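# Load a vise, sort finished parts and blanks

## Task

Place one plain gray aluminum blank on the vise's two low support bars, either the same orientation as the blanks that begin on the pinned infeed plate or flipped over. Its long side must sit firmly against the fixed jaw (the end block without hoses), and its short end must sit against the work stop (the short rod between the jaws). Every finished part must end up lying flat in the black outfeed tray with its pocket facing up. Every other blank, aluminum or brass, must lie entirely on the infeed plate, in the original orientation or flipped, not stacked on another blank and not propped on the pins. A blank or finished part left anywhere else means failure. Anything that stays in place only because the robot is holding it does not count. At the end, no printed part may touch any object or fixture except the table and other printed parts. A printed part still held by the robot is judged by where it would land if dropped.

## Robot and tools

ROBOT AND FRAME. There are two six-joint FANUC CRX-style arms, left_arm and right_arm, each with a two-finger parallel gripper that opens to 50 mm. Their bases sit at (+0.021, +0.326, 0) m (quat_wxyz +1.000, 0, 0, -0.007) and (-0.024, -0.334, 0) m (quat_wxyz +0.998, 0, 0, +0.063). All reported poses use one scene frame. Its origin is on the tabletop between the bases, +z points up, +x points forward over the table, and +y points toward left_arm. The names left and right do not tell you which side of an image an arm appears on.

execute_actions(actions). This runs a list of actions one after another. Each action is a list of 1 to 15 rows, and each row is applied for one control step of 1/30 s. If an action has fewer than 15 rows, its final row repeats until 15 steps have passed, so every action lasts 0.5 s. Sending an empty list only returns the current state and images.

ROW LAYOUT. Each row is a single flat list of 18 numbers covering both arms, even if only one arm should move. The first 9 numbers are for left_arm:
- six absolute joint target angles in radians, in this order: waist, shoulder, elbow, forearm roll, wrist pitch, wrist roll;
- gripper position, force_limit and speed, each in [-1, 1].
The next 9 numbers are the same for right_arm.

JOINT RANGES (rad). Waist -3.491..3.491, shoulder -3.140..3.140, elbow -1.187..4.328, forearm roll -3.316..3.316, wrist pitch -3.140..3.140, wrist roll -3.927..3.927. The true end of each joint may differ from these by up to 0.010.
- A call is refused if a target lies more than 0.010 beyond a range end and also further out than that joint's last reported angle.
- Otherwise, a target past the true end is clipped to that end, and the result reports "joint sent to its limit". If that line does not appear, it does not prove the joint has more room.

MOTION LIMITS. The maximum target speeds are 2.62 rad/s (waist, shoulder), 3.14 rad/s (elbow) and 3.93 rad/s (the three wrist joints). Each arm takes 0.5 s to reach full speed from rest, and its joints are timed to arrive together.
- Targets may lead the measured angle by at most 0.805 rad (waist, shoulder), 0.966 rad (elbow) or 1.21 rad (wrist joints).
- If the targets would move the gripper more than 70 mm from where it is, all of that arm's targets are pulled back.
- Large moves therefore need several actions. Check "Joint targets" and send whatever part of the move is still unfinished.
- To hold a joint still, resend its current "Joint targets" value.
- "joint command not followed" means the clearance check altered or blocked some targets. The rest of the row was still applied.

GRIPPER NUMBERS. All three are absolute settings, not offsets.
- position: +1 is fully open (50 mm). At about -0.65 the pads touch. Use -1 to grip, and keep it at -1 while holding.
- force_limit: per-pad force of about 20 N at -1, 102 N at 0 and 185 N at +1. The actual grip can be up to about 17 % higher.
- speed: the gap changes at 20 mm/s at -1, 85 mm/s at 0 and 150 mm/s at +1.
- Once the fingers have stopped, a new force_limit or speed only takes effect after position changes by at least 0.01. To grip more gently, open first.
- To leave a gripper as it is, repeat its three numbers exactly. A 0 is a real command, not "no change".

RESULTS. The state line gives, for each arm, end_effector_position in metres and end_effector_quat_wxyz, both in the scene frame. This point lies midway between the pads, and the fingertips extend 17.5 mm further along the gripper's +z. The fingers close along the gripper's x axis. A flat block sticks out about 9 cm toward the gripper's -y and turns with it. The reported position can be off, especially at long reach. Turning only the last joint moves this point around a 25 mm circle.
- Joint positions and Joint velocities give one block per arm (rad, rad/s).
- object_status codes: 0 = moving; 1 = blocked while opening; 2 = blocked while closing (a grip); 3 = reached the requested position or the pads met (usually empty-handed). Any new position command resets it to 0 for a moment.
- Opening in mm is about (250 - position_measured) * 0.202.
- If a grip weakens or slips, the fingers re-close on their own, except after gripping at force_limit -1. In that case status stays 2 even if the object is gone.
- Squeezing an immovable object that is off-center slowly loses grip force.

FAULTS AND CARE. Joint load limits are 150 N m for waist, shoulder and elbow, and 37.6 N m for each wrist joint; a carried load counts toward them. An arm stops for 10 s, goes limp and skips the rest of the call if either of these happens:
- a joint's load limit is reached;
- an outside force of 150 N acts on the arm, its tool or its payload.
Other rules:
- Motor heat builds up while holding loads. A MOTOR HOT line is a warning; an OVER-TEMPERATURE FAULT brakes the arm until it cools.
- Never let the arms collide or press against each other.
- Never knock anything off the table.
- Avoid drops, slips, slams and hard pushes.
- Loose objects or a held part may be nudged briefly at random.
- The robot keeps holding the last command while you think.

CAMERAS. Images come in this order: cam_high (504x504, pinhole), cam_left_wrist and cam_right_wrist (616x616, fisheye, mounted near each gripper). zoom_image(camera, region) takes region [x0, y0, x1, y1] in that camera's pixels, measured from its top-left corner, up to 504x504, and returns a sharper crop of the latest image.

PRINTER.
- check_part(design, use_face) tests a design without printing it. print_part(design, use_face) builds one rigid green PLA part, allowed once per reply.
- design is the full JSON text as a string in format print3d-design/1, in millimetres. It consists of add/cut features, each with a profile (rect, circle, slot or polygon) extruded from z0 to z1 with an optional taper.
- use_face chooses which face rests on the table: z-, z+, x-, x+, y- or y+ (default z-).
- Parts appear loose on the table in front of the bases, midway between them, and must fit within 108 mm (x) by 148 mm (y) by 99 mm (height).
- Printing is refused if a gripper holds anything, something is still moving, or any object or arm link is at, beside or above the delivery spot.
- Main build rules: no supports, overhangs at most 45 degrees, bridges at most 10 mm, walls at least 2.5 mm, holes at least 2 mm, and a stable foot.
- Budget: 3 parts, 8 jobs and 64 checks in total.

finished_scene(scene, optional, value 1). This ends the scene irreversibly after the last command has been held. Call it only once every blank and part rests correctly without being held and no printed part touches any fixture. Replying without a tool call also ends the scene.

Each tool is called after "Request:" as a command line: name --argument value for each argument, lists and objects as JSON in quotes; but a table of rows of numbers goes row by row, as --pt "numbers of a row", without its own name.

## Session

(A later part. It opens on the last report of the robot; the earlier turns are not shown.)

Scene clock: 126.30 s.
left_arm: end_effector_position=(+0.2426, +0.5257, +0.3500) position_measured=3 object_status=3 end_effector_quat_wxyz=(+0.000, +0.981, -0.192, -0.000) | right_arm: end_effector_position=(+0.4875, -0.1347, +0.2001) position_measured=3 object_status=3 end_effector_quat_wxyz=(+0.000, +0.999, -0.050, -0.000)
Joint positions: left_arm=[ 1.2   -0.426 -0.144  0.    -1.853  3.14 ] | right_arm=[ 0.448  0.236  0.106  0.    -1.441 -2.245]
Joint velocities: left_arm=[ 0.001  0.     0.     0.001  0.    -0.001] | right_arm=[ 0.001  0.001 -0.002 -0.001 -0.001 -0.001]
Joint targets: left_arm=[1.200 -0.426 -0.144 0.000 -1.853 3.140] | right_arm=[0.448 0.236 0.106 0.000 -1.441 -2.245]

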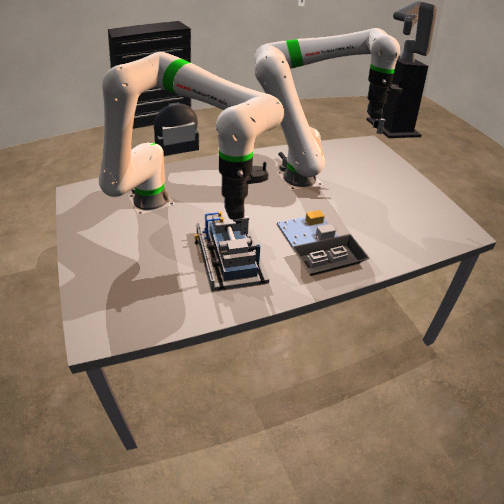

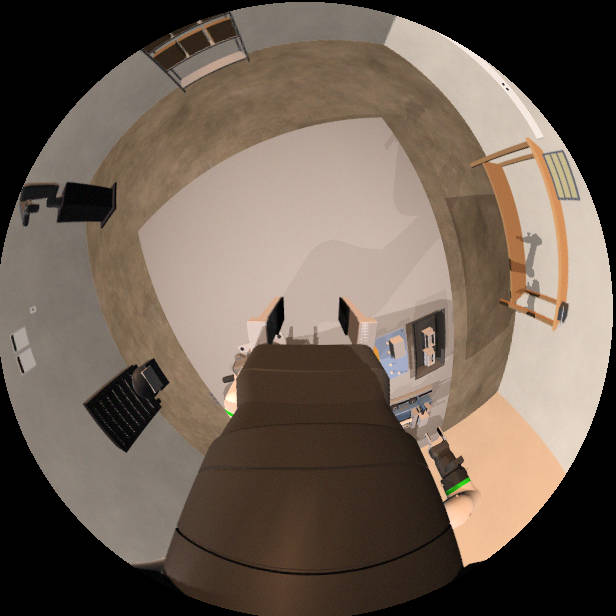

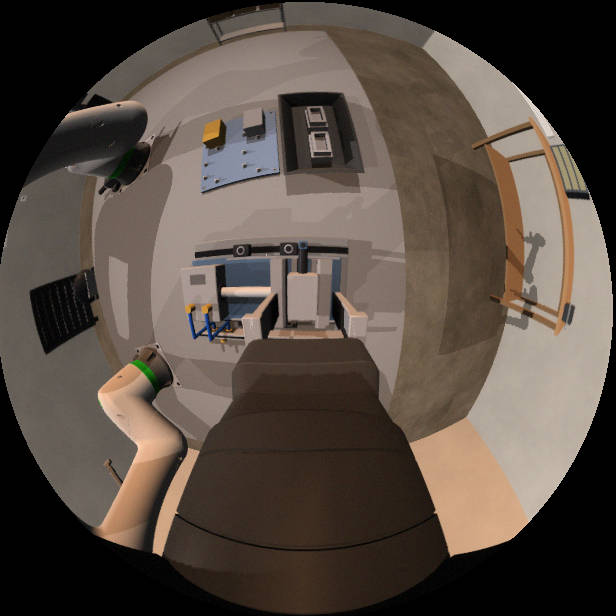

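Request:
execute_actions --actions '[[[1.2,-0.426,-0.144,0,-1.853,3.14,1,0,0,0.448,-0.15,-0.05,0,-1.45,-2.245,1,0,0]],[[1.2,-0.426,-0.144,0,-1.853,3.14,1,0,0,0.448,-0.15,-0.05,0,-1.45,-2.245,1,0,0]]]'

Scene clock: 128.67 s.
left_arm: end_effector_position=(+0.2426, +0.5257, +0.3500) position_measured=3 object_status=3 end_effector_quat_wxyz=(+0.000, +0.981, -0.192, -0.000) | right_arm: end_effector_position=(+0.4169, -0.1803, +0.3167) position_measured=3 object_status=3 end_effector_quat_wxyz=(-0.064, +0.993, -0.050, +0.089)
Joint positions: left_arm=[ 1.2   -0.426 -0.144  0.    -1.853  3.14 ] | right_arm=[ 0.448 -0.15  -0.05   0.    -1.45  -2.245]
Joint velocities: left_arm=[-0.     0.    -0.    -0.001 -0.    -0.   ] | right_arm=[-0.001 -0.002  0.001 -0.     0.    -0.001]
Joint targets: left_arm=[1.200 -0.426 -0.144 0.000 -1.853 3.140] | right_arm=[0.448 -0.150 -0.050 0.000 -1.450 -2.245]

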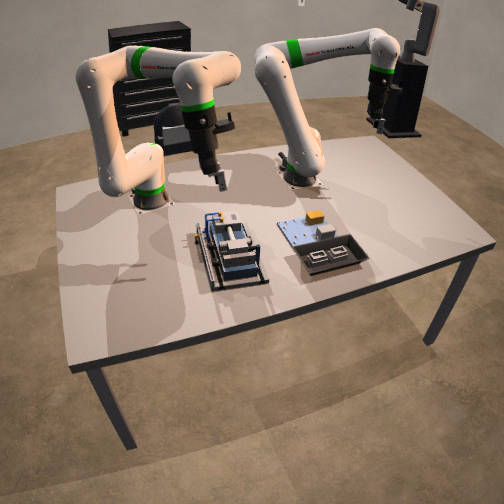

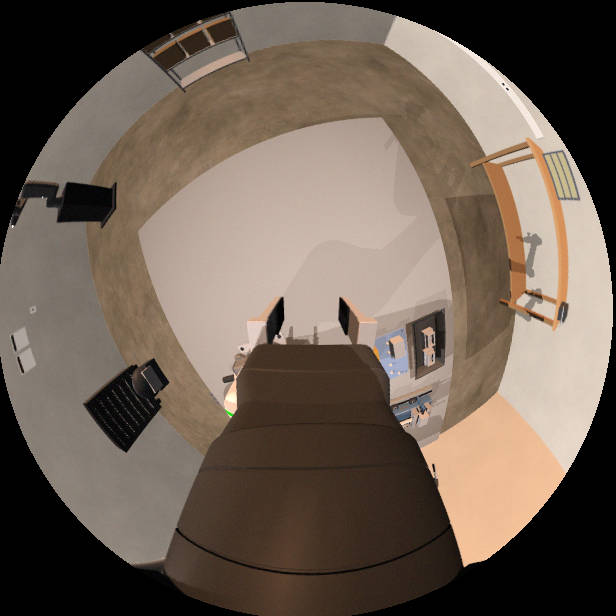

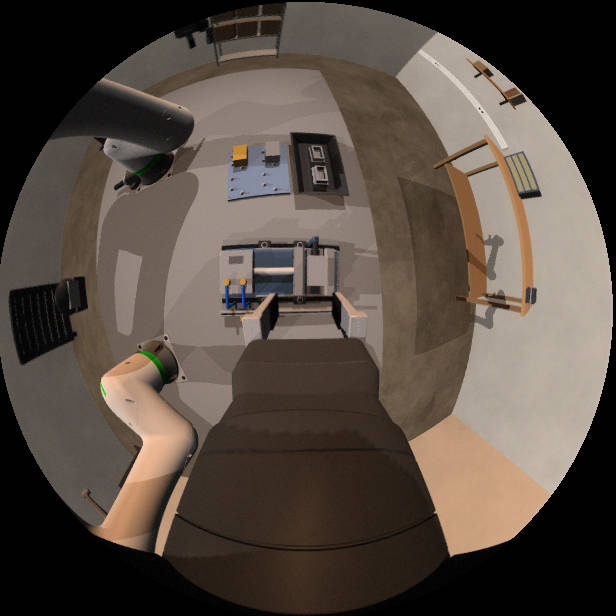

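Request:
finished_scene --scene 1

The scene is finished: the task was done.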